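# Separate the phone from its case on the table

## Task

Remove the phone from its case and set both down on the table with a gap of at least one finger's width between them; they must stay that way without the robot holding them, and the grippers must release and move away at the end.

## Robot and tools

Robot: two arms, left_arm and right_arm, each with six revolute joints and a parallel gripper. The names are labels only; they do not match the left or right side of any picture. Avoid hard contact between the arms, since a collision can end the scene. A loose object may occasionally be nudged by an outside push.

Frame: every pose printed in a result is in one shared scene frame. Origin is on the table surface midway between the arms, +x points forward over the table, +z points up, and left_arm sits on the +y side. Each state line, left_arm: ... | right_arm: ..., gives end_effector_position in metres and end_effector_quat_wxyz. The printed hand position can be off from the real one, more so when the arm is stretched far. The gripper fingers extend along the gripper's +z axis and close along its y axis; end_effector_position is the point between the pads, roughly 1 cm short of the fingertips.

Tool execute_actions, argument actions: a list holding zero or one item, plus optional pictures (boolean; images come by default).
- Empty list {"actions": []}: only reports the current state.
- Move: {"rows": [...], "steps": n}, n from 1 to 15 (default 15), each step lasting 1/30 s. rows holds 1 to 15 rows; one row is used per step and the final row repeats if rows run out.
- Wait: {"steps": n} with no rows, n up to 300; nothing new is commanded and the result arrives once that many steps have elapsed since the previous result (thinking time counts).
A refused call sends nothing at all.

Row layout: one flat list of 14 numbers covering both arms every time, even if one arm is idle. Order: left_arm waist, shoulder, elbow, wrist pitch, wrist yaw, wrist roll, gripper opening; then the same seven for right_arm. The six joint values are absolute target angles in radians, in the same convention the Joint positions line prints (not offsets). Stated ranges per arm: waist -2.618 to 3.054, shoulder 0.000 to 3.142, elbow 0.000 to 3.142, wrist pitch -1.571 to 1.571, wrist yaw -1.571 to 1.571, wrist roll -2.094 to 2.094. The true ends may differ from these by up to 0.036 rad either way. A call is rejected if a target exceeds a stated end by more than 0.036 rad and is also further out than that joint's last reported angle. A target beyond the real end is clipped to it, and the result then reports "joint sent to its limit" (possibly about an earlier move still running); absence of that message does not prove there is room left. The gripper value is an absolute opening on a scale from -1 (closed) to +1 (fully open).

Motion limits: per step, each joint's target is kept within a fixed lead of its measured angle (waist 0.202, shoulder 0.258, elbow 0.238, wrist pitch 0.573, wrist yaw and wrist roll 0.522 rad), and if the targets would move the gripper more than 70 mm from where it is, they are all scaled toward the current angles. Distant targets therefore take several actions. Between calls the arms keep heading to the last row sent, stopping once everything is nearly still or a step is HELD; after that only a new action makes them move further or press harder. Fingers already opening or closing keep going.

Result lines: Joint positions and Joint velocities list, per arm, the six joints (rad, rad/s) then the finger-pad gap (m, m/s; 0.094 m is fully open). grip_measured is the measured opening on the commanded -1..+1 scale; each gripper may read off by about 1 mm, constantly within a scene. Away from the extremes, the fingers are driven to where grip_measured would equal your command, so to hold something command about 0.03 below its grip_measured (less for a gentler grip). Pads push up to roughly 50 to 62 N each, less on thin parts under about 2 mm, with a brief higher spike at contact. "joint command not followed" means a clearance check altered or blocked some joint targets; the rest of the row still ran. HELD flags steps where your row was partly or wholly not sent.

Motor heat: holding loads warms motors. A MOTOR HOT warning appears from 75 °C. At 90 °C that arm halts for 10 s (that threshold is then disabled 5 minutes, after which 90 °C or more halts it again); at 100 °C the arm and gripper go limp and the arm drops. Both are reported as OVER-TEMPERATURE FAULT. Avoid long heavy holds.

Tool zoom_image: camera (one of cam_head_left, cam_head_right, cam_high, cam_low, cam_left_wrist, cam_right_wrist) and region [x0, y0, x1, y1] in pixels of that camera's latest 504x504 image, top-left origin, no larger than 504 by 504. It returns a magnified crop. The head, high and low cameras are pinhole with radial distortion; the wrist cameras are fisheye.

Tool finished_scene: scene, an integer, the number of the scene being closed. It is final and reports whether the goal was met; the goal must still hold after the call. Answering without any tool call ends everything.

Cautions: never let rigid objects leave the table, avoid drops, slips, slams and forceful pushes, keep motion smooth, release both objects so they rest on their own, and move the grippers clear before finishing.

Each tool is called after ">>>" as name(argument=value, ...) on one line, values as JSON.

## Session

>>> execute_actions(actions=[])

Scene clock: 0.00 s of 4200.00 s.
left_arm: end_effector_position=(+0.2302, +0.2096, +0.2462) grip_measured=+1.000 end_effector_quat_wxyz=(+0.462, +0.259, +0.746, -0.403) | right_arm: end_effector_position=(+0.0388, -0.0297, +0.1601) grip_measured=+1.000 end_effector_quat_wxyz=(+0.381, -0.497, +0.682, +0.377)
Joint positions: left_arm=[ 0.415  1.424  1.106 -1.333  1.32   1.271  0.094] | right_arm=[ 1.107  0.181  0.355 -0.642 -0.342 -0.018  0.094]
Joint velocities: left_arm=[-0.002 -0.007  0.007 -0.022 -0.022 -0.022  0.   ] | right_arm=[ 0.007  0.002 -0.007 -0.007 -0.022 -0.066  0.   ]

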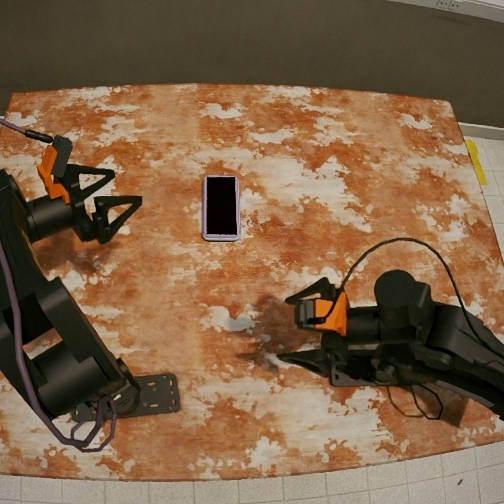

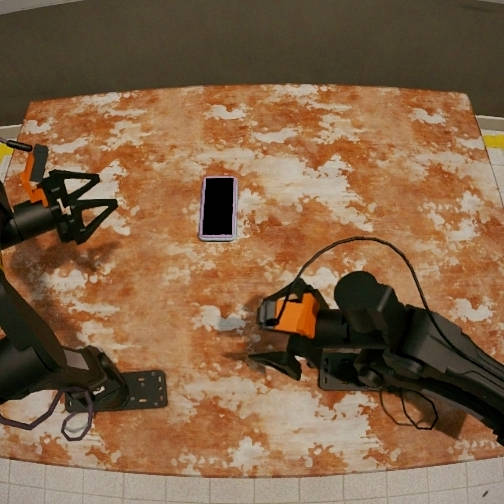

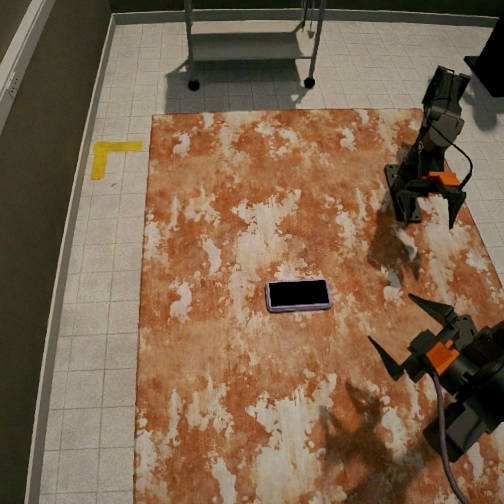

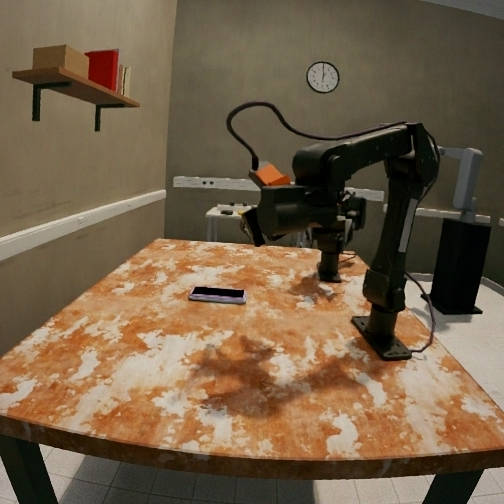

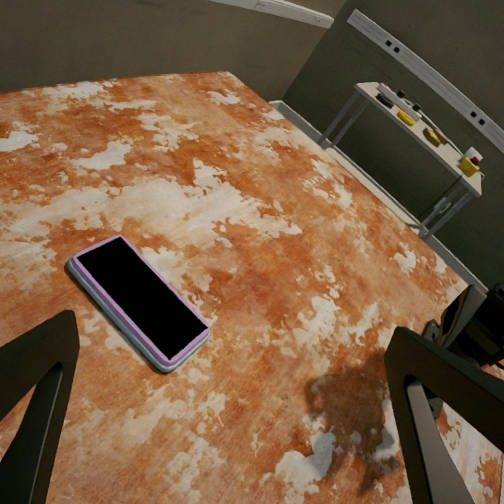

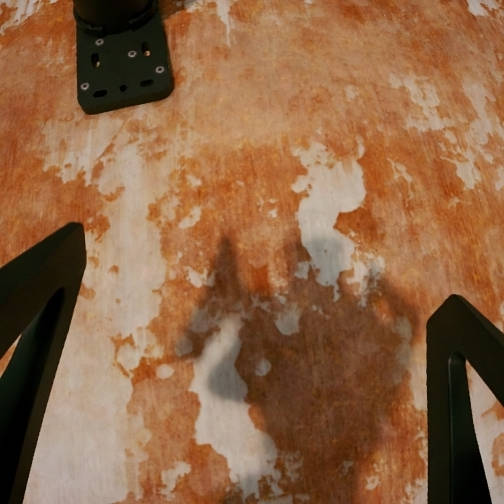

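>>> execute_actions(actions=[{"rows": [[0.415,1.424,1.105,-1.331,1.318,1.269,1,1.107,0.184,0.357,-0.643,-0.342,-0.017,1],[0.413,1.423,1.103,-1.326,1.314,1.265,1,1.105,0.191,0.364,-0.646,-0.340,-0.014,1],[0.410,1.423,1.100,-1.317,1.306,1.257,1,1.103,0.204,0.375,-0.650,-0.338,-0.010,1],[0.407,1.422,1.096,-1.305,1.294,1.246,1,1.100,0.222,0.391,-0.657,-0.335,-0.004,1],[0.402,1.420,1.090,-1.290,1.280,1.233,1,1.097,0.245,0.410,-0.665,-0.332,0.004,1],[0.397,1.419,1.084,-1.271,1.263,1.216,1,1.092,0.273,0.434,-0.675,-0.327,0.013,1],[0.391,1.417,1.076,-1.249,1.243,1.197,1,1.087,0.306,0.462,-0.686,-0.322,0.024,1],[0.383,1.415,1.067,-1.224,1.220,1.174,1,1.081,0.343,0.494,-0.700,-0.316,0.037,1],[0.375,1.412,1.057,-1.196,1.194,1.150,1,1.074,0.384,0.530,-0.714,-0.309,0.051,1],[0.366,1.409,1.046,-1.165,1.166,1.122,1,1.067,0.430,0.570,-0.731,-0.302,0.066,1],[0.357,1.407,1.034,-1.132,1.135,1.093,1,1.059,0.480,0.612,-0.748,-0.294,0.083,1],[0.346,1.403,1.021,-1.096,1.102,1.061,1,1.051,0.533,0.659,-0.767,-0.285,0.101,1],[0.335,1.400,1.007,-1.058,1.066,1.027,1,1.041,0.590,0.708,-0.788,-0.276,0.120,1],[0.324,1.397,0.992,-1.017,1.029,0.991,1,1.032,0.650,0.759,-0.809,-0.267,0.140,1],[0.311,1.393,0.977,-0.975,0.990,0.953,1,1.022,0.713,0.814,-0.832,-0.257,0.162,1]], "steps": 15}], pictures=false)

>>> execute_actions(actions=[{"rows": [[0.298,1.389,0.961,-0.931,0.949,0.914,1,1.011,0.779,0.870,-0.855,-0.246,0.184,1],[0.285,1.385,0.945,-0.885,0.907,0.874,1,1.000,0.847,0.929,-0.879,-0.235,0.207,1],[0.272,1.381,0.928,-0.838,0.864,0.832,1,0.989,0.917,0.989,-0.904,-0.224,0.230,1],[0.258,1.377,0.910,-0.790,0.820,0.789,1,0.978,0.988,1.050,-0.929,-0.212,0.254,1],[0.244,1.373,0.893,-0.741,0.775,0.746,1,0.966,1.061,1.113,-0.955,-0.201,0.279,1],[0.229,1.368,0.875,-0.691,0.729,0.702,1,0.954,1.134,1.177,-0.981,-0.189,0.303,1],[0.215,1.364,0.857,-0.641,0.683,0.658,1,0.942,1.208,1.241,-1.008,-0.177,0.329,1],[0.200,1.360,0.839,-0.592,0.637,0.613,1,0.931,1.283,1.304,-1.034,-0.165,0.353,1],[0.186,1.356,0.821,-0.542,0.591,0.569,1,0.919,1.357,1.368,-1.061,-0.153,0.379,1],[0.171,1.351,0.803,-0.492,0.545,0.525,1,0.907,1.430,1.432,-1.087,-0.141,0.403,1],[0.157,1.347,0.786,-0.443,0.500,0.482,1,0.895,1.503,1.495,-1.113,-0.130,0.428,1],[0.143,1.343,0.768,-0.395,0.456,0.439,1,0.884,1.574,1.556,-1.138,-0.118,0.452,1],[0.130,1.339,0.751,-0.348,0.413,0.397,1,0.873,1.644,1.616,-1.163,-0.107,0.475,1],[0.117,1.335,0.735,-0.302,0.371,0.357,1,0.862,1.712,1.675,-1.187,-0.096,0.498,1],[0.104,1.331,0.719,-0.258,0.330,0.318,1,0.851,1.778,1.731,-1.211,-0.086,0.521,1]], "steps": 15}], pictures=false)

>>> execute_actions(actions=[{"rows": [[0.091,1.327,0.704,-0.216,0.291,0.280,1,0.841,1.841,1.786,-1.233,-0.075,0.542,1],[0.080,1.324,0.689,-0.175,0.254,0.244,1,0.832,1.901,1.837,-1.254,-0.066,0.562,1],[0.069,1.321,0.675,-0.137,0.218,0.210,1,0.822,1.958,1.886,-1.275,-0.057,0.581,1],[0.058,1.317,0.662,-0.101,0.185,0.178,1,0.814,2.011,1.933,-1.294,-0.048,0.599,1],[0.049,1.315,0.650,-0.068,0.154,0.149,1,0.806,2.061,1.975,-1.311,-0.040,0.616,1],[0.040,1.312,0.639,-0.037,0.126,0.121,1,0.799,2.107,2.015,-1.328,-0.033,0.631,1],[0.032,1.309,0.629,-0.009,0.100,0.097,1,0.792,2.148,2.051,-1.342,-0.026,0.645,1],[0.024,1.307,0.620,0.016,0.077,0.074,1,0.786,2.185,2.083,-1.356,-0.020,0.658,1],[0.018,1.305,0.612,0.038,0.057,0.055,1,0.781,2.218,2.111,-1.367,-0.015,0.669,1],[0.013,1.304,0.606,0.057,0.040,0.038,1,0.776,2.246,2.135,-1.377,-0.010,0.678,1],[0.008,1.302,0.600,0.072,0.026,0.025,1,0.773,2.269,2.154,-1.385,-0.007,0.686,1],[0.005,1.301,0.596,0.084,0.014,0.014,1,0.770,2.287,2.170,-1.392,-0.004,0.692,1],[0.002,1.301,0.593,0.093,0.006,0.006,1,0.768,2.300,2.181,-1.396,-0.002,0.696,1],[0.0,1.300,0.591,0.098,0.002,0.002,1,0.766,2.307,2.188,-1.399,0,0.699,1],[0.0,1.30,0.59,0.10,0,0,1,0.766,2.31,2.19,-1.40,0,0.70,1]], "steps": 15}], pictures=false)

>>> execute_actions(actions=[{"steps": 25}])

Scene clock: 120.50 s of 4200.00 s.
left_arm: end_effector_position=(+0.2326, +0.2061, +0.1880) grip_measured=+1.000 end_effector_quat_wxyz=(+0.379, +0.268, +0.808, -0.364) | right_arm: end_effector_position=(+0.0719, -0.0177, +0.1991) grip_measured=+1.000 end_effector_quat_wxyz=(+0.302, -0.438, +0.780, +0.329)
Joint positions: left_arm=[ 0.338  1.424  1.017 -1.12   1.105  1.076  0.094] | right_arm=[ 1.046  0.603  0.695 -0.772 -0.293  0.087  0.094]
Joint velocities: left_arm=[-0.335  0.007 -0.403  0.945 -0.886 -0.828  0.   ] | right_arm=[-0.276  1.683  1.56  -0.462  0.242  0.491  0.   ]
Steps of this call (steps 1 to 90: nothing new was sent; then 117.00 s passed at rest; steps 91 to 105: all 15 steps of this action). Readings (joint positions):
91: left_arm=[0.415 1.424 1.106 -1.333 1.318 1.271] | right_arm=[1.107 0.181 0.355 -0.642 -0.342 -0.018]
92: left_arm=[0.415 1.424 1.106 -1.333 1.315 1.270] | right_arm=[1.107 0.181 0.355 -0.642 -0.342 -0.018]
94: left_arm=[0.415 1.424 1.106 -1.329 1.305 1.264] | right_arm=[1.107 0.188 0.355 -0.643 -0.342 -0.017]
98: left_arm=[0.404 1.424 1.100 -1.291 1.267 1.229] | right_arm=[1.099 0.278 0.402 -0.679 -0.333 0.001]
105: the state above

Scene clock: 121.00 s of 4200.00 s.
left_arm: end_effector_position=(+0.2716, +0.2391, +0.0866) grip_measured=+1.000 end_effector_quat_wxyz=(+0.309, +0.171, +0.926, -0.136) | right_arm: end_effector_position=(+0.2417, +0.0667, +0.2069) grip_measured=+1.000 end_effector_quat_wxyz=(+0.138, -0.202, +0.953, +0.180)
Joint positions: left_arm=[ 0.132  1.37   0.759 -0.465  0.5    0.493  0.094] | right_arm=[ 0.88   1.66   1.615 -1.09  -0.14   0.418  0.094]
Joint velocities: left_arm=[-0.369 -0.11  -0.496  1.37  -1.209 -1.136  0.   ] | right_arm=[-0.31   1.995  1.668 -0.667  0.286  0.681  0.   ]
Steps of this call (steps 1 to 15: all 15 steps of this action). Readings (joint positions):
1: left_arm=[0.326 1.424 1.002 -1.086 1.073 1.045] | right_arm=[1.036 0.663 0.750 -0.788 -0.286 0.104]
2: left_arm=[0.314 1.424 0.986 -1.049 1.039 1.013] | right_arm=[1.026 0.726 0.807 -0.806 -0.277 0.123]
4: left_arm=[0.287 1.420 0.952 -0.969 0.965 0.942] | right_arm=[1.004 0.860 0.926 -0.844 -0.259 0.163]
8: left_arm=[0.231 1.399 0.881 -0.795 0.801 0.785] | right_arm=[0.959 1.148 1.179 -0.930 -0.218 0.252]
15: the state above

Scene clock: 121.50 s of 4200.00 s.
left_arm: end_effector_position=(+0.3199, +0.2827, +0.0995) grip_measured=+1.000 end_effector_quat_wxyz=(+0.425, -0.022, +0.905, +0.014) | right_arm: end_effector_position=(+0.3359, +0.0622, +0.0761) grip_measured=+1.000 end_effector_quat_wxyz=(+0.005, -0.016, +1.000, +0.018)
Joint positions: left_arm=[0.01  1.331 0.609 0.029 0.059 0.057 0.094] | right_arm=[ 0.771  2.322  2.132 -1.351 -0.021  0.664  0.094]
Joint velocities: left_arm=[-0.051 -0.032 -0.061  0.418 -0.403 -0.374  0.   ] | right_arm=[-0.081  0.271  0.183 -0.256  0.066  0.212  0.   ]
Steps of this call (steps 1 to 15: all 15 steps of this action). Readings (joint positions):
1: left_arm=[0.119 1.366 0.743 -0.419 0.458 0.452] | right_arm=[0.869 1.729 1.672 -1.113 -0.129 0.441]
2: left_arm=[0.106 1.362 0.727 -0.375 0.418 0.412] | right_arm=[0.859 1.795 1.726 -1.135 -0.118 0.463]
4: left_arm=[0.083 1.355 0.698 -0.289 0.341 0.337] | right_arm=[0.839 1.921 1.827 -1.179 -0.098 0.507]
8: left_arm=[0.044 1.343 0.650 -0.139 0.206 0.204] | right_arm=[0.805 2.131 1.990 -1.258 -0.061 0.582]
15: the state above

Scene clock: 122.33 s of 4200.00 s.
left_arm: end_effector_position=(+0.3276, +0.2922, +0.1105) grip_measured=+1.000 end_effector_quat_wxyz=(+0.451, -0.055, +0.891, +0.028) | right_arm: end_effector_position=(+0.3332, +0.0564, +0.0775) grip_measured=+1.000 end_effector_quat_wxyz=(-0.003, -0.000, +1.000, +0.005)
Joint positions: left_arm=[0.008 1.33  0.607 0.089 0.008 0.005 0.094] | right_arm=[ 0.769  2.331  2.154 -1.393 -0.011  0.693  0.094]
Joint velocities: left_arm=[ 0.012 -0.002  0.022 -0.081 -0.037  0.007  0.   ] | right_arm=[ 0.007  0.002  0.012  0.051 -0.066 -0.037  0.   ]
Steps of this call (steps 1 to 25: the robot went on to your last target). Readings (joint positions):
1: left_arm=[0.008 1.331 0.608 0.041 0.048 0.047] | right_arm=[0.770 2.328 2.137 -1.358 -0.018 0.670]
2: left_arm=[0.008 1.331 0.607 0.051 0.040 0.038] | right_arm=[0.769 2.331 2.139 -1.365 -0.016 0.675]
4: left_arm=[0.008 1.331 0.607 0.066 0.028 0.026] | right_arm=[0.769 2.331 2.145 -1.377 -0.014 0.682]
8: left_arm=[0.008 1.330 0.607 0.081 0.015 0.014] | right_arm=[0.769 2.331 2.154 -1.385 -0.012 0.688]
25: the state above

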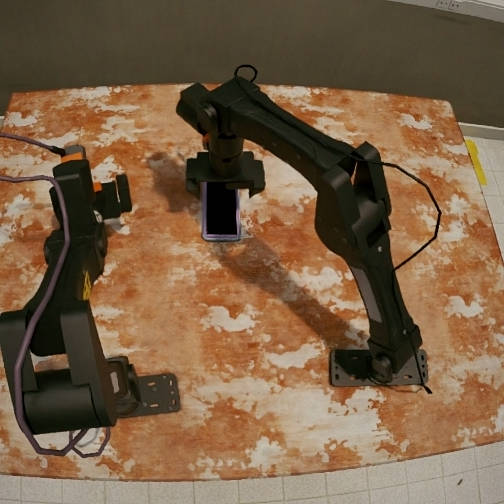

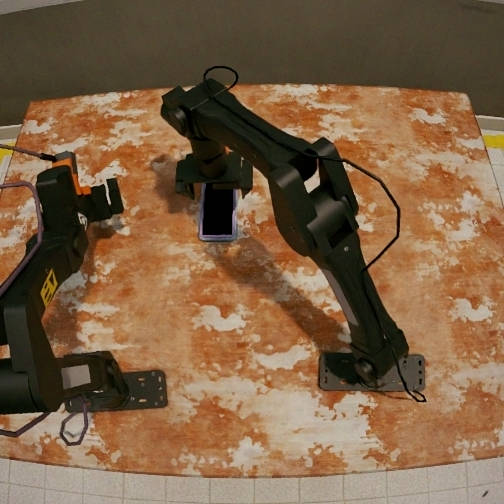

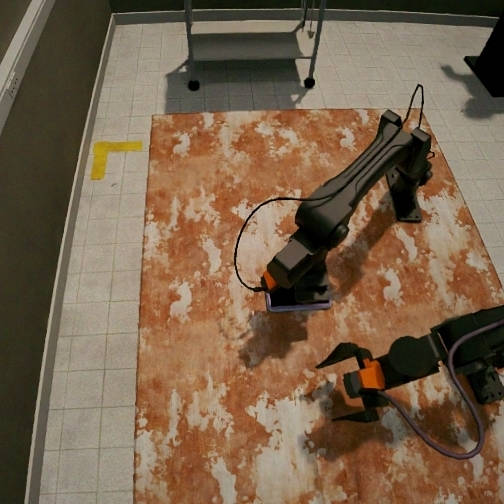

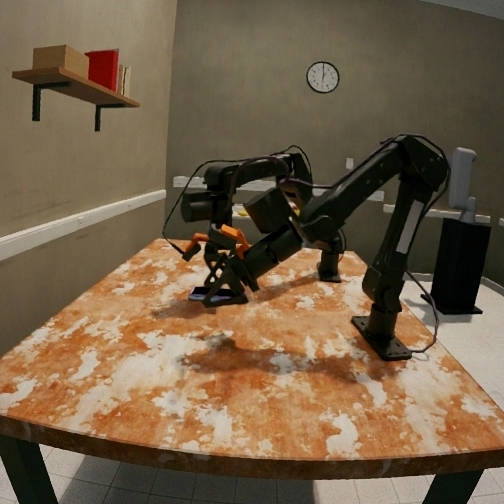

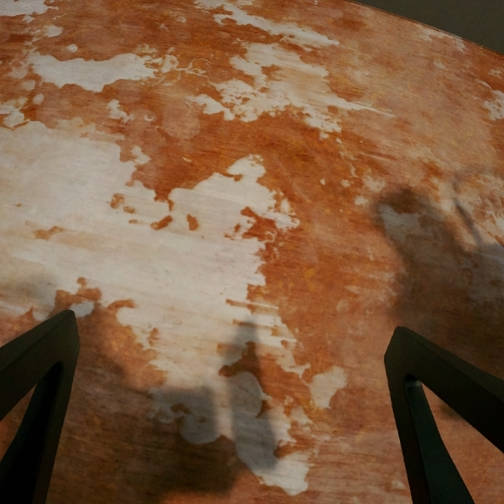

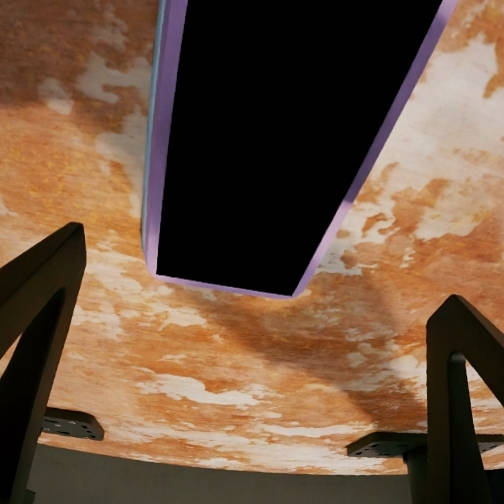

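>>> execute_actions(actions=[{"rows": [[0.0,1.30,0.59,0.10,0,0,1,0.766,2.31,2.15,-1.39,0,0.70,1],[0.0,1.30,0.59,0.10,0,0,1,0.766,2.31,2.14,-1.38,0,0.70,1],[0.0,1.30,0.59,0.10,0,0,1,0.766,2.31,2.128,-1.368,0,0.70,1],[0.0,1.30,0.59,0.10,0,0,1,0.766,2.31,2.116,-1.356,0,0.70,1],[0.0,1.30,0.59,0.10,0,0,1,0.766,2.311,2.104,-1.344,0,0.70,1],[0.0,1.30,0.59,0.10,0,0,1,0.766,2.311,2.092,-1.332,0,0.70,1],[0.0,1.30,0.59,0.10,0,0,1,0.766,2.311,2.080,-1.320,0,0.70,1],[0.0,1.30,0.59,0.10,0,0,1,0.766,2.312,2.068,-1.308,0,0.70,1],[0.0,1.30,0.59,0.10,0,0,1,0.766,2.312,2.056,-1.296,0,0.70,1],[0.0,1.30,0.59,0.10,0,0,1,0.766,2.312,2.044,-1.284,0,0.70,1],[0.0,1.30,0.59,0.10,0,0,1,0.766,2.312,2.032,-1.272,0,0.70,1],[0.0,1.30,0.59,0.10,0,0,1,0.766,2.312,2.020,-1.260,0,0.70,1]], "steps": 15}], pictures=false)

>>> execute_actions(actions=[{"steps": 15}])

Scene clock: 169.47 s of 4200.00 s.
left_arm: end_effector_position=(+0.3276, +0.2922, +0.1105) grip_measured=+1.000 end_effector_quat_wxyz=(+0.451, -0.055, +0.891, +0.028) | right_arm: end_effector_position=(+0.3291, +0.0530, +0.0482) grip_measured=+1.000 end_effector_quat_wxyz=(-0.011, +0.000, +1.000, -0.002)
Joint positions: left_arm=[0.008 1.33  0.607 0.089 0.008 0.005 0.094] | right_arm=[ 0.769  2.329  2.035 -1.296 -0.011  0.693  0.094]
Joint velocities: left_arm=[-0.007  0.017  0.007  0.007  0.051 -0.022  0.   ] | right_arm=[-0.007 -0.002 -0.076  0.095 -0.007 -0.125  0.   ]
Steps of this call (steps 1 to 15: the robot went on to your last target; steps 16 to 100: nothing new was sent; then 43.30 s passed at rest; steps 101 to 115: all 15 steps of this action). Readings (joint positions):
101: left_arm=[0.008 1.330 0.607 0.089 0.008 0.005] | right_arm=[0.769 2.331 2.154 -1.393 -0.011 0.693]
102: left_arm=[0.008 1.330 0.607 0.089 0.008 0.005] | right_arm=[0.769 2.331 2.154 -1.393 -0.011 0.693]
104: left_arm=[0.008 1.330 0.607 0.089 0.008 0.005] | right_arm=[0.769 2.330 2.150 -1.386 -0.011 0.693]
108: left_arm=[0.008 1.330 0.607 0.089 0.008 0.005] | right_arm=[0.769 2.329 2.109 -1.353 -0.011 0.693]
115: the state above

Scene clock: 169.97 s of 4200.00 s.
left_arm: end_effector_position=(+0.3276, +0.2922, +0.1105) grip_measured=+1.000 end_effector_quat_wxyz=(+0.451, -0.055, +0.891, +0.028) | right_arm: end_effector_position=(+0.3336, +0.0567, +0.0480) grip_measured=+1.000 end_effector_quat_wxyz=(-0.002, +0.000, +1.000, +0.005)
Joint positions: left_arm=[0.008 1.33  0.607 0.089 0.008 0.005 0.094] | right_arm=[ 0.769  2.329  2.034 -1.272 -0.011  0.693  0.094]
Joint velocities: left_arm=[ 0.017 -0.007 -0.007 -0.007  0.007 -0.051  0.   ] | right_arm=[-0.007 -0.002 -0.012 -0.037  0.051  0.007  0.   ]
Steps of this call (steps 1 to 15: the robot went on to your last target). Readings (joint positions):
1: left_arm=[0.008 1.330 0.607 0.089 0.008 0.005] | right_arm=[0.769 2.329 2.034 -1.293 -0.011 0.693]
2: left_arm=[0.008 1.330 0.607 0.089 0.008 0.005] | right_arm=[0.769 2.329 2.034 -1.289 -0.011 0.693]
4: left_arm=[0.008 1.330 0.607 0.089 0.008 0.005] | right_arm=[0.769 2.329 2.034 -1.281 -0.011 0.693]
8: left_arm=[0.008 1.330 0.607 0.089 0.008 0.005] | right_arm=[0.769 2.329 2.034 -1.275 -0.011 0.693]
15: the state above

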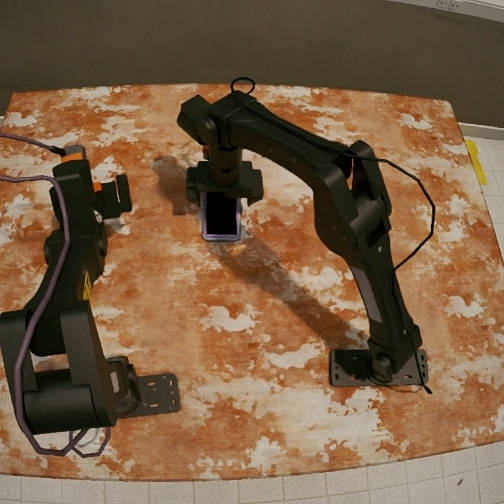

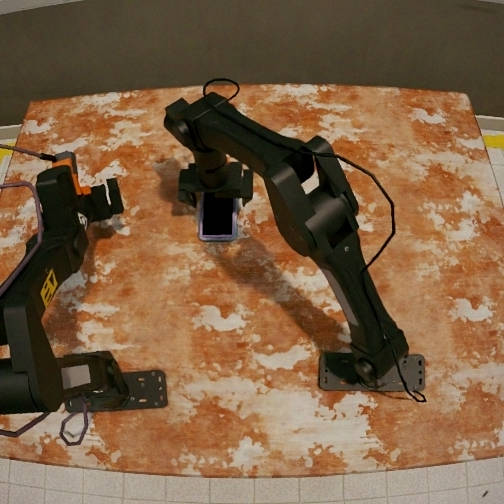

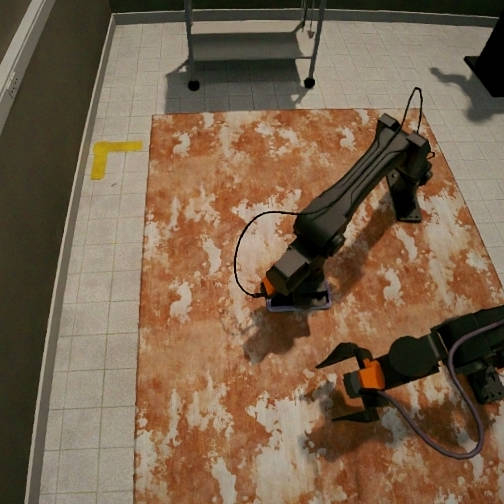

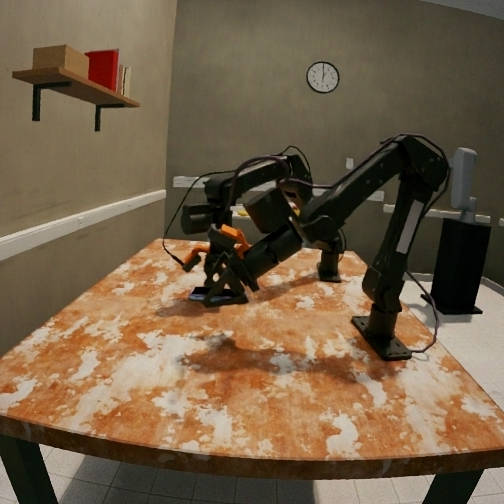

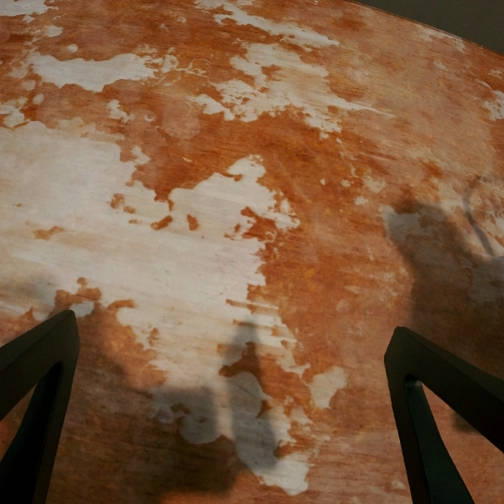

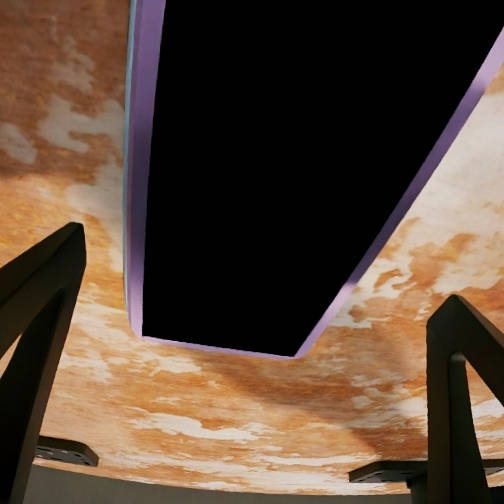

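>>> execute_actions(actions=[{"rows": [[0.0,1.30,0.59,0.10,0,0,1,0.775,2.312,2.020,-1.260,0,0.705,1],[0.0,1.30,0.59,0.10,0,0,1,0.782,2.313,2.020,-1.260,0,0.71,1],[0.0,1.30,0.59,0.10,0,0,1,0.788,2.314,2.020,-1.258,0,0.715,1],[0.0,1.30,0.59,0.10,0,0,1,0.790,2.316,2.016,-1.252,0,0.715,1],[0.0,1.30,0.59,0.10,0,0,1,0.790,2.318,2.012,-1.246,0,0.715,1],[0.0,1.30,0.59,0.10,0,0,1,0.790,2.320,2.008,-1.240,0,0.715,1],[0.0,1.30,0.59,0.10,0,0,1,0.790,2.322,2.004,-1.234,0,0.715,1],[0.0,1.30,0.59,0.10,0,0,1,0.790,2.324,2.000,-1.228,0,0.715,1],[0.0,1.30,0.59,0.10,0,0,1,0.790,2.326,1.996,-1.222,0,0.715,1],[0.0,1.30,0.59,0.10,0,0,1,0.790,2.328,1.992,-1.216,0,0.715,1],[0.0,1.30,0.59,0.10,0,0,1,0.790,2.330,1.988,-1.210,0,0.715,1],[0.0,1.30,0.59,0.10,0,0,1,0.790,2.332,1.984,-1.205,0,0.715,1],[0.0,1.30,0.59,0.10,0,0,1,0.790,2.333,1.981,-1.200,0,0.715,1],[0.0,1.30,0.59,0.10,0,0,1,0.790,2.334,1.978,-1.197,0,0.715,1],[0.0,1.30,0.59,0.10,0,0,1,0.790,2.335,1.975,-1.194,0,0.715,1]], "steps": 15}], pictures=false)

>>> execute_actions(actions=[{"steps": 18}])

Scene clock: 210.57 s of 4200.00 s.
left_arm: end_effector_position=(+0.3276, +0.2922, +0.1105) grip_measured=+1.000 end_effector_quat_wxyz=(+0.451, -0.055, +0.891, +0.028) | right_arm: end_effector_position=(+0.3307, +0.0631, +0.0386) grip_measured=+1.000 end_effector_quat_wxyz=(+0.002, -0.000, +1.000, +0.008)
Joint positions: left_arm=[0.008 1.33  0.607 0.089 0.008 0.005 0.094] | right_arm=[ 0.785  2.329  1.996 -1.224 -0.01   0.708  0.094]
Joint velocities: left_arm=[-0.017  0.002 -0.017 -0.051 -0.051  0.022  0.   ] | right_arm=[ 0.012  0.002 -0.081  0.11   0.022 -0.037  0.   ]
Steps of this call (steps 1 to 15: the robot went on to your last target; steps 16 to 100: nothing new was sent; then 36.77 s passed at rest; steps 101 to 115: all 15 steps of this action). Readings (joint positions):
101: left_arm=[0.008 1.330 0.607 0.089 0.008 0.005] | right_arm=[0.769 2.329 2.034 -1.271 -0.011 0.694]
102: left_arm=[0.008 1.330 0.607 0.089 0.008 0.005] | right_arm=[0.769 2.329 2.034 -1.271 -0.011 0.696]
104: left_arm=[0.008 1.330 0.607 0.089 0.008 0.005] | right_arm=[0.772 2.329 2.034 -1.270 -0.010 0.700]
108: left_arm=[0.008 1.330 0.607 0.089 0.008 0.005] | right_arm=[0.781 2.329 2.031 -1.256 -0.010 0.705]
115: the state above

Scene clock: 211.17 s of 4200.00 s.
left_arm: end_effector_position=(+0.3276, +0.2922, +0.1105) grip_measured=+1.000 end_effector_quat_wxyz=(+0.451, -0.055, +0.891, +0.028) | right_arm: end_effector_position=(+0.3332, +0.0652, +0.0375) grip_measured=+1.000 end_effector_quat_wxyz=(+0.008, -0.000, +1.000, +0.013)
Joint positions: left_arm=[0.008 1.33  0.607 0.089 0.008 0.005 0.094] | right_arm=[ 0.785  2.329  1.992 -1.205 -0.01   0.708  0.094]
Joint velocities: left_arm=[ 0.002 -0.002  0.002 -0.051  0.007  0.037  0.   ] | right_arm=[-0.002 -0.007  0.007  0.007  0.037  0.022  0.   ]
Steps of this call (steps 1 to 18: the robot went on to your last target). Readings (joint positions):
1: left_arm=[0.008 1.330 0.607 0.089 0.008 0.005] | right_arm=[0.785 2.329 1.994 -1.220 -0.010 0.708]
2: left_arm=[0.008 1.330 0.607 0.089 0.008 0.005] | right_arm=[0.785 2.329 1.993 -1.218 -0.010 0.708]
4: left_arm=[0.008 1.330 0.607 0.089 0.008 0.005] | right_arm=[0.785 2.329 1.992 -1.214 -0.010 0.708]
8: left_arm=[0.008 1.330 0.607 0.089 0.008 0.005] | right_arm=[0.785 2.329 1.992 -1.208 -0.010 0.708]
18: the state above

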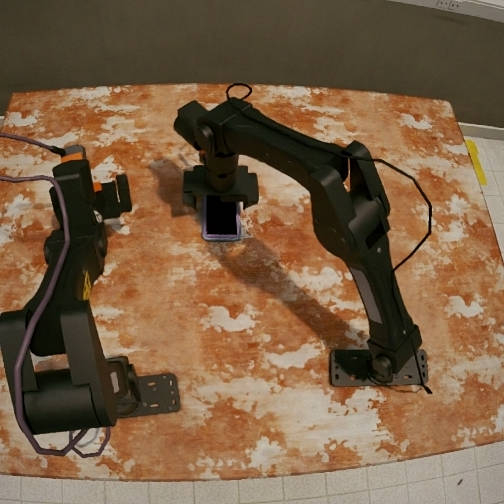

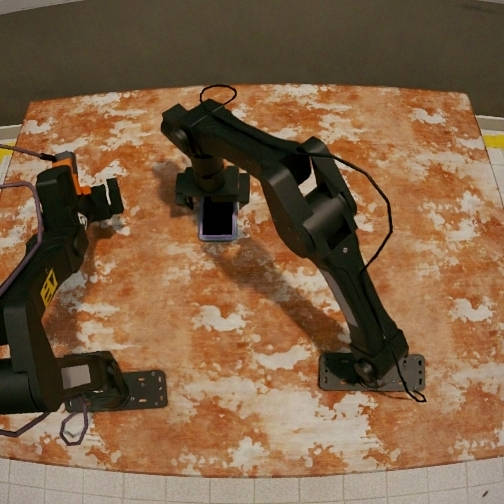

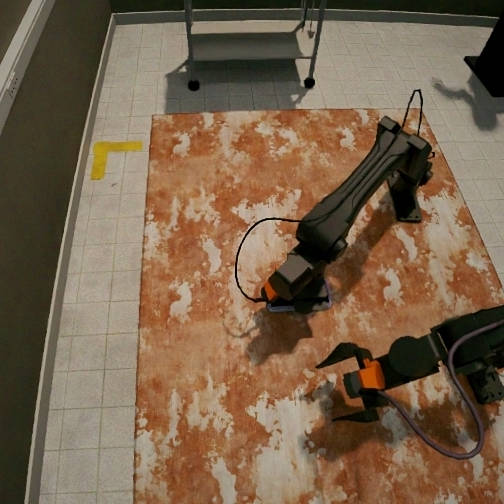

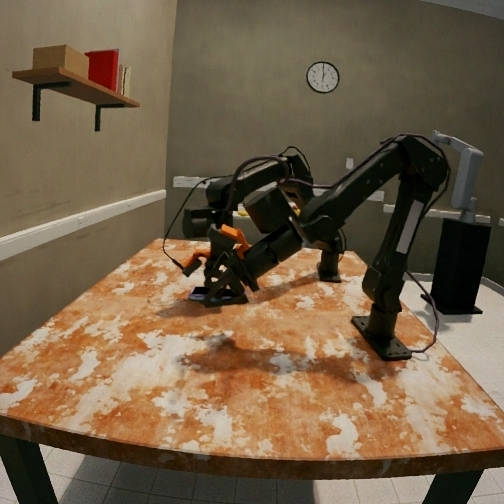

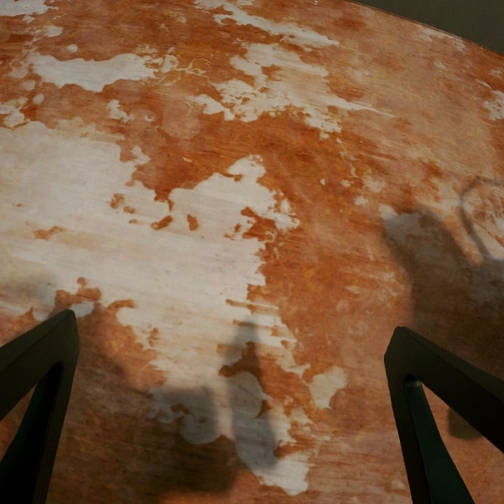

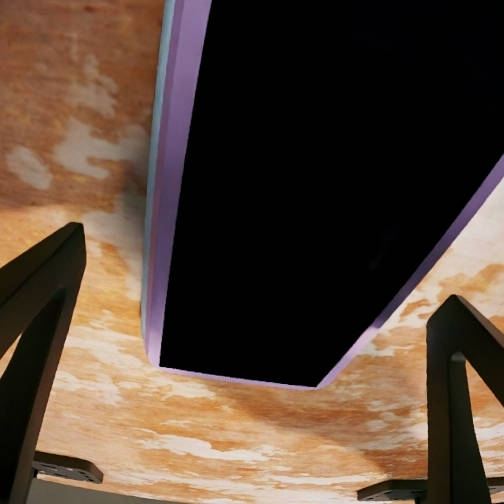

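>>> execute_actions(actions=[{"rows": [[0.0,1.30,0.59,0.10,0,0,1,0.790,2.33,1.970,-1.193,0,0.715,1],[0.0,1.30,0.59,0.10,0,0,1,0.790,2.33,1.965,-1.191,0,0.715,1],[0.0,1.30,0.59,0.10,0,0,1,0.790,2.33,1.960,-1.189,0,0.715,1],[0.0,1.30,0.59,0.10,0,0,1,0.790,2.33,1.955,-1.187,0,0.715,1],[0.0,1.30,0.59,0.10,0,0,1,0.790,2.33,1.950,-1.185,0,0.715,1],[0.0,1.30,0.59,0.10,0,0,1,0.790,2.33,1.946,-1.183,0,0.715,1],[0.0,1.30,0.59,0.10,0,0,1,0.790,2.33,1.942,-1.181,0,0.715,1],[0.0,1.30,0.59,0.10,0,0,1,0.790,2.33,1.938,-1.179,0,0.715,1],[0.0,1.30,0.59,0.10,0,0,1,0.790,2.33,1.934,-1.177,0,0.715,1],[0.0,1.30,0.59,0.10,0,0,1,0.790,2.33,1.930,-1.175,0,0.715,1],[0.0,1.30,0.59,0.10,0,0,1,0.790,2.33,1.927,-1.173,0,0.715,1],[0.0,1.30,0.59,0.10,0,0,1,0.790,2.33,1.924,-1.171,0,0.715,1],[0.0,1.30,0.59,0.10,0,0,1,0.790,2.33,1.922,-1.169,0,0.715,1]], "steps": 15}], pictures=false)

>>> execute_actions(actions=[{"steps": 18}])

Scene clock: 239.47 s of 4200.00 s.
left_arm: end_effector_position=(+0.3276, +0.2922, +0.1105) grip_measured=+1.000 end_effector_quat_wxyz=(+0.451, -0.055, +0.891, +0.028) | right_arm: end_effector_position=(+0.3257, +0.0588, +0.0244) grip_measured=+1.000 end_effector_quat_wxyz=(-0.005, -0.000, +1.000, +0.002)
Joint positions: left_arm=[0.008 1.33  0.607 0.089 0.008 0.005 0.094] | right_arm=[ 0.785  2.329  1.94  -1.187 -0.01   0.708  0.094]
Joint velocities: left_arm=[ 0.007  0.007  0.017 -0.022 -0.007 -0.037  0.   ] | right_arm=[-0.007  0.002 -0.022 -0.007 -0.037 -0.051  0.   ]
Steps of this call (steps 1 to 15: the robot went on to your last target; steps 16 to 100: nothing new was sent; then 24.47 s passed at rest; steps 101 to 115: all 15 steps of this action). Readings (joint positions):
101: left_arm=[0.008 1.330 0.607 0.089 0.008 0.005] | right_arm=[0.785 2.329 1.992 -1.205 -0.010 0.708]
102: left_arm=[0.008 1.330 0.607 0.089 0.008 0.005] | right_arm=[0.785 2.329 1.992 -1.205 -0.010 0.708]
104: left_arm=[0.008 1.330 0.607 0.089 0.008 0.005] | right_arm=[0.785 2.329 1.986 -1.201 -0.010 0.708]
108: left_arm=[0.008 1.330 0.607 0.089 0.008 0.005] | right_arm=[0.785 2.329 1.963 -1.195 -0.010 0.708]
115: the state above

Scene clock: 240.07 s of 4200.00 s.
left_arm: end_effector_position=(+0.3276, +0.2922, +0.1105) grip_measured=+1.000 end_effector_quat_wxyz=(+0.451, -0.055, +0.891, +0.028) | right_arm: end_effector_position=(+0.3269, +0.0598, +0.0243) grip_measured=+1.000 end_effector_quat_wxyz=(-0.003, -0.000, +1.000, +0.004)
Joint positions: left_arm=[0.008 1.33  0.607 0.089 0.008 0.005 0.094] | right_arm=[ 0.785  2.329  1.94  -1.18  -0.01   0.708  0.094]
Joint velocities: left_arm=[ 0.002  0.002  0.007 -0.007  0.066 -0.007  0.   ] | right_arm=[-0.022 -0.012  0.002  0.007 -0.022 -0.066  0.   ]
Steps of this call (steps 1 to 15: the robot went on to your last target; steps 16 to 18: nothing new was sent). Readings (joint positions):
1: left_arm=[0.008 1.330 0.607 0.089 0.008 0.005] | right_arm=[0.785 2.329 1.940 -1.186 -0.010 0.708]
2: left_arm=[0.008 1.330 0.607 0.089 0.008 0.005] | right_arm=[0.785 2.329 1.940 -1.185 -0.010 0.708]
4: left_arm=[0.008 1.330 0.607 0.089 0.008 0.005] | right_arm=[0.785 2.329 1.940 -1.183 -0.010 0.708]
8: left_arm=[0.008 1.330 0.607 0.089 0.008 0.005] | right_arm=[0.785 2.329 1.940 -1.181 -0.010 0.708]
18: the state above
All arms were judged still, so your last target was given up. Only a new action makes them travel on or press farther. Fingers that are still opening or closing keep moving.

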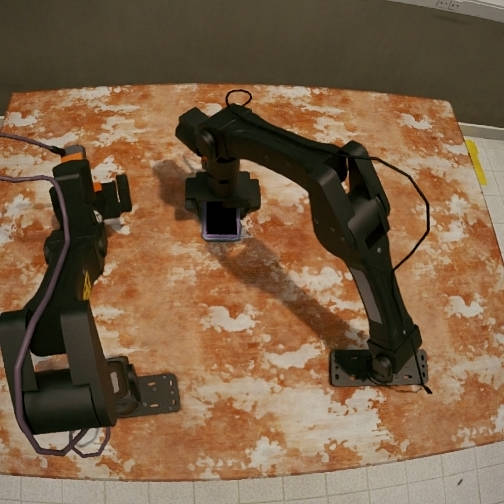

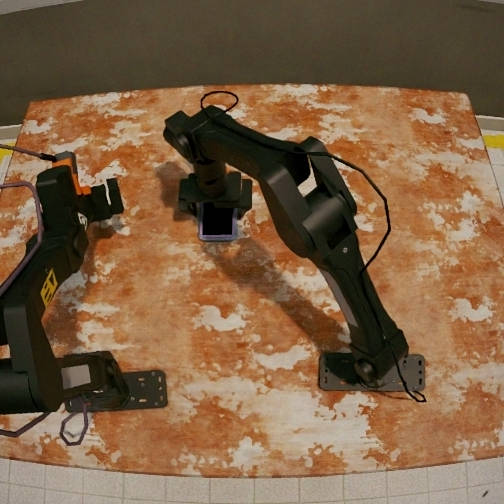

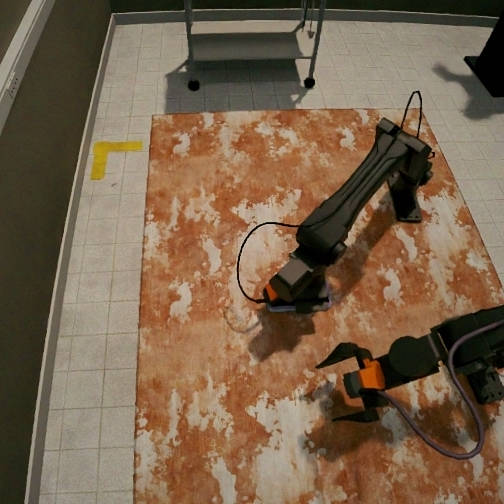

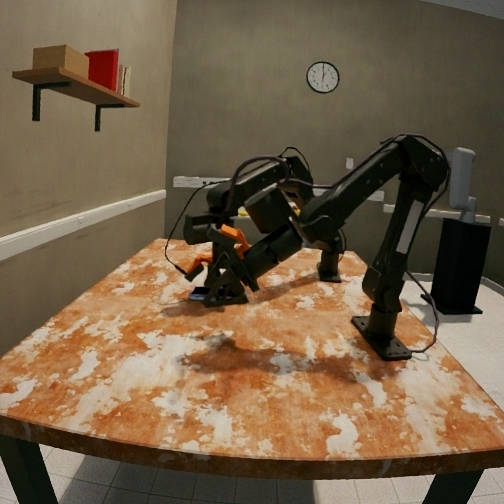

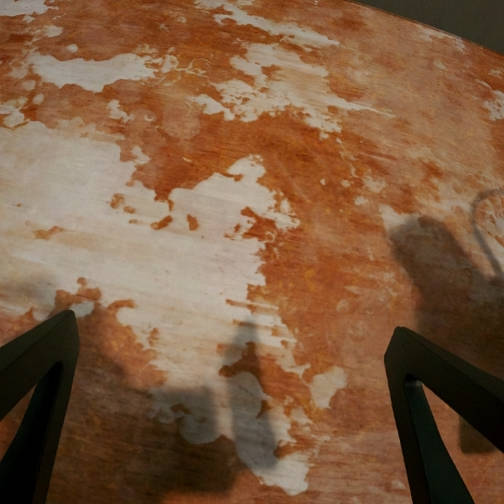

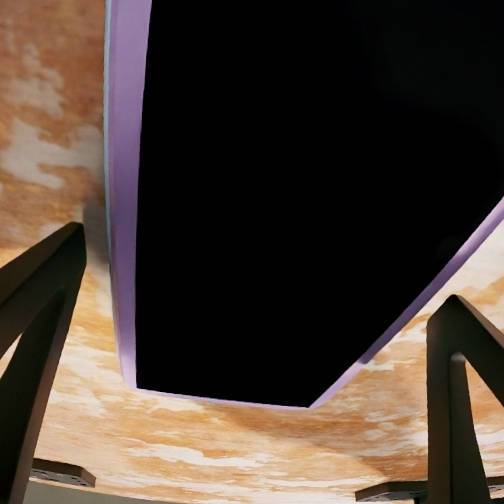

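>>> execute_actions(actions=[{"rows": [[0.0,1.30,0.59,0.10,0,0,1,0.790,2.33,1.925,-1.172,0,0.715,0.92],[0.0,1.30,0.59,0.10,0,0,1,0.790,2.33,1.925,-1.172,0,0.715,0.84],[0.0,1.30,0.59,0.10,0,0,1,0.790,2.33,1.925,-1.172,0,0.715,0.76],[0.0,1.30,0.59,0.10,0,0,1,0.790,2.33,1.925,-1.172,0,0.715,0.69],[0.0,1.30,0.59,0.10,0,0,1,0.790,2.33,1.925,-1.172,0,0.715,0.63],[0.0,1.30,0.59,0.10,0,0,1,0.790,2.33,1.925,-1.172,0,0.715,0.58],[0.0,1.30,0.59,0.10,0,0,1,0.790,2.33,1.925,-1.172,0,0.715,0.54],[0.0,1.30,0.59,0.10,0,0,1,0.790,2.33,1.925,-1.172,0,0.715,0.51],[0.0,1.30,0.59,0.10,0,0,1,0.790,2.33,1.925,-1.172,0,0.715,0.49],[0.0,1.30,0.59,0.10,0,0,1,0.790,2.33,1.925,-1.172,0,0.715,0.47],[0.0,1.30,0.59,0.10,0,0,1,0.790,2.33,1.925,-1.172,0,0.715,0.455],[0.0,1.30,0.59,0.10,0,0,1,0.790,2.33,1.925,-1.172,0,0.715,0.44]], "steps": 15}], pictures=false)

>>> execute_actions(actions=[{"steps": 12}])

Scene clock: 255.50 s of 4200.00 s.
left_arm: end_effector_position=(+0.3276, +0.2922, +0.1105) grip_measured=+1.000 end_effector_quat_wxyz=(+0.451, -0.055, +0.891, +0.028) | right_arm: end_effector_position=(+0.3268, +0.0600, +0.0243) grip_measured=+0.457 end_effector_quat_wxyz=(-0.003, +0.000, +1.000, +0.004)
Joint positions: left_arm=[0.008 1.33  0.607 0.089 0.008 0.005 0.094] | right_arm=[ 0.785  2.329  1.94  -1.18  -0.01   0.709  0.068]
Joint velocities: left_arm=[ 0.002  0.007  0.017 -0.022  0.037  0.007  0.   ] | right_arm=[ 0.002 -0.022  0.007 -0.051  0.022 -0.081  0.   ]
Steps of this call (steps 1 to 90: nothing new was sent; then 11.93 s passed at rest; steps 91 to 105: all 15 steps of this action). Readings (joint positions):
91: left_arm=[0.008 1.330 0.607 0.089 0.008 0.005] | right_arm=[0.785 2.329 1.940 -1.180 -0.010 0.708]
92: left_arm=[0.008 1.330 0.607 0.089 0.008 0.005] | right_arm=[0.785 2.329 1.940 -1.180 -0.010 0.708]
94: left_arm=[0.008 1.330 0.607 0.089 0.008 0.005] | right_arm=[0.785 2.329 1.940 -1.180 -0.010 0.708]
98: left_arm=[0.008 1.330 0.607 0.089 0.008 0.005] | right_arm=[0.785 2.329 1.940 -1.179 -0.011 0.708]
105: the state above

Scene clock: 255.90 s of 4200.00 s.
left_arm: end_effector_position=(+0.3276, +0.2922, +0.1105) grip_measured=+1.000 end_effector_quat_wxyz=(+0.451, -0.055, +0.891, +0.028) | right_arm: end_effector_position=(+0.3268, +0.0600, +0.0243) grip_measured=+0.457 end_effector_quat_wxyz=(-0.003, +0.000, +1.000, +0.004)
Joint positions: left_arm=[0.008 1.33  0.607 0.089 0.008 0.005 0.094] | right_arm=[ 0.785  2.329  1.94  -1.18  -0.01   0.709  0.068]
Joint velocities: left_arm=[-0.007 -0.017  0.007  0.007  0.037 -0.022  0.   ] | right_arm=[ 0.002 -0.012 -0.002 -0.022  0.007 -0.022 -0.001]
Steps of this call (steps 1 to 12: the robot went on to your last target). Readings (joint positions):
1: left_arm=[0.008 1.330 0.607 0.089 0.008 0.005] | right_arm=[0.785 2.329 1.940 -1.180 -0.010 0.709]
2: left_arm=[0.008 1.330 0.607 0.089 0.008 0.005] | right_arm=[0.785 2.329 1.940 -1.180 -0.010 0.709]
4: left_arm=[0.008 1.330 0.607 0.089 0.008 0.005] | right_arm=[0.785 2.329 1.940 -1.180 -0.010 0.709]
8: left_arm=[0.008 1.330 0.607 0.089 0.008 0.005] | right_arm=[0.785 2.329 1.940 -1.180 -0.010 0.709]
12: the state above

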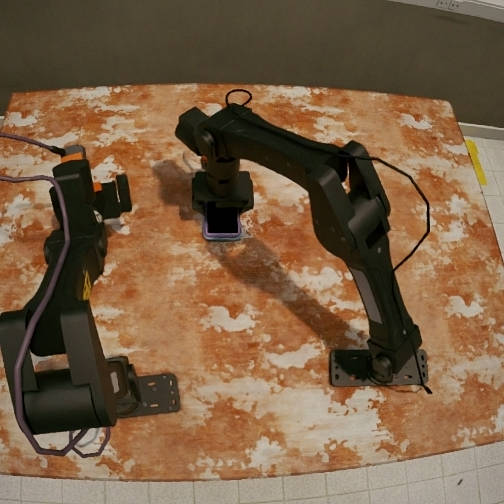

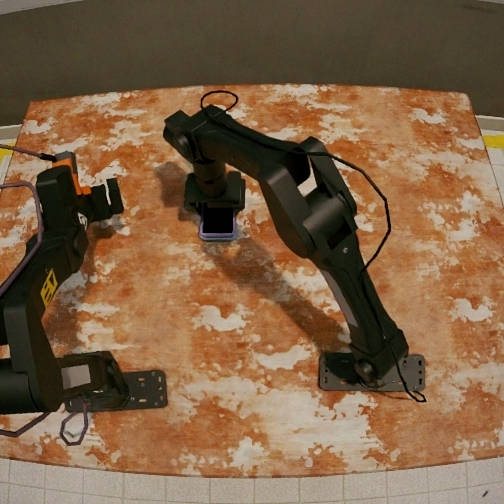

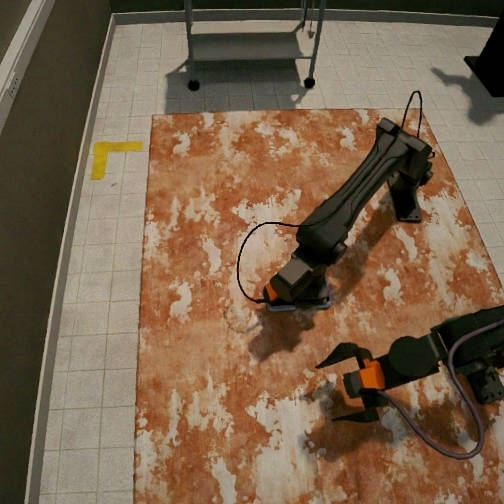

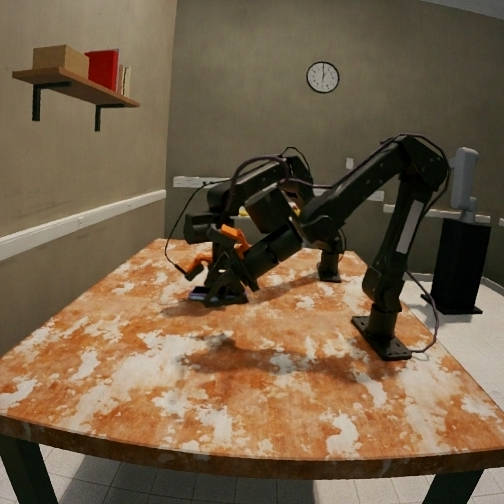

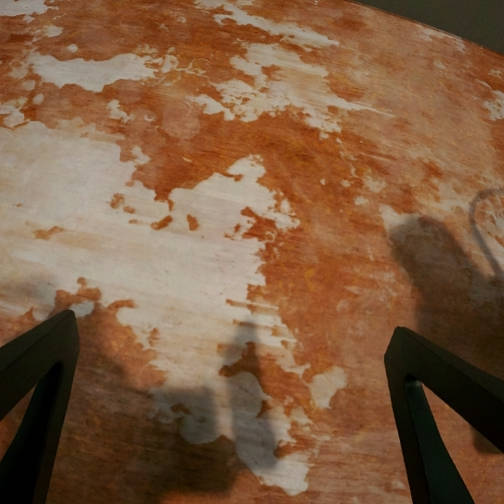

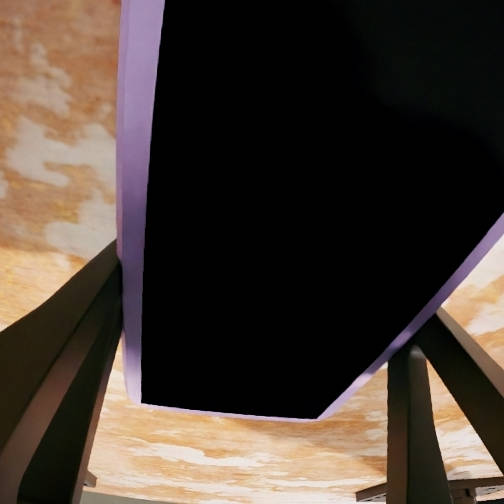

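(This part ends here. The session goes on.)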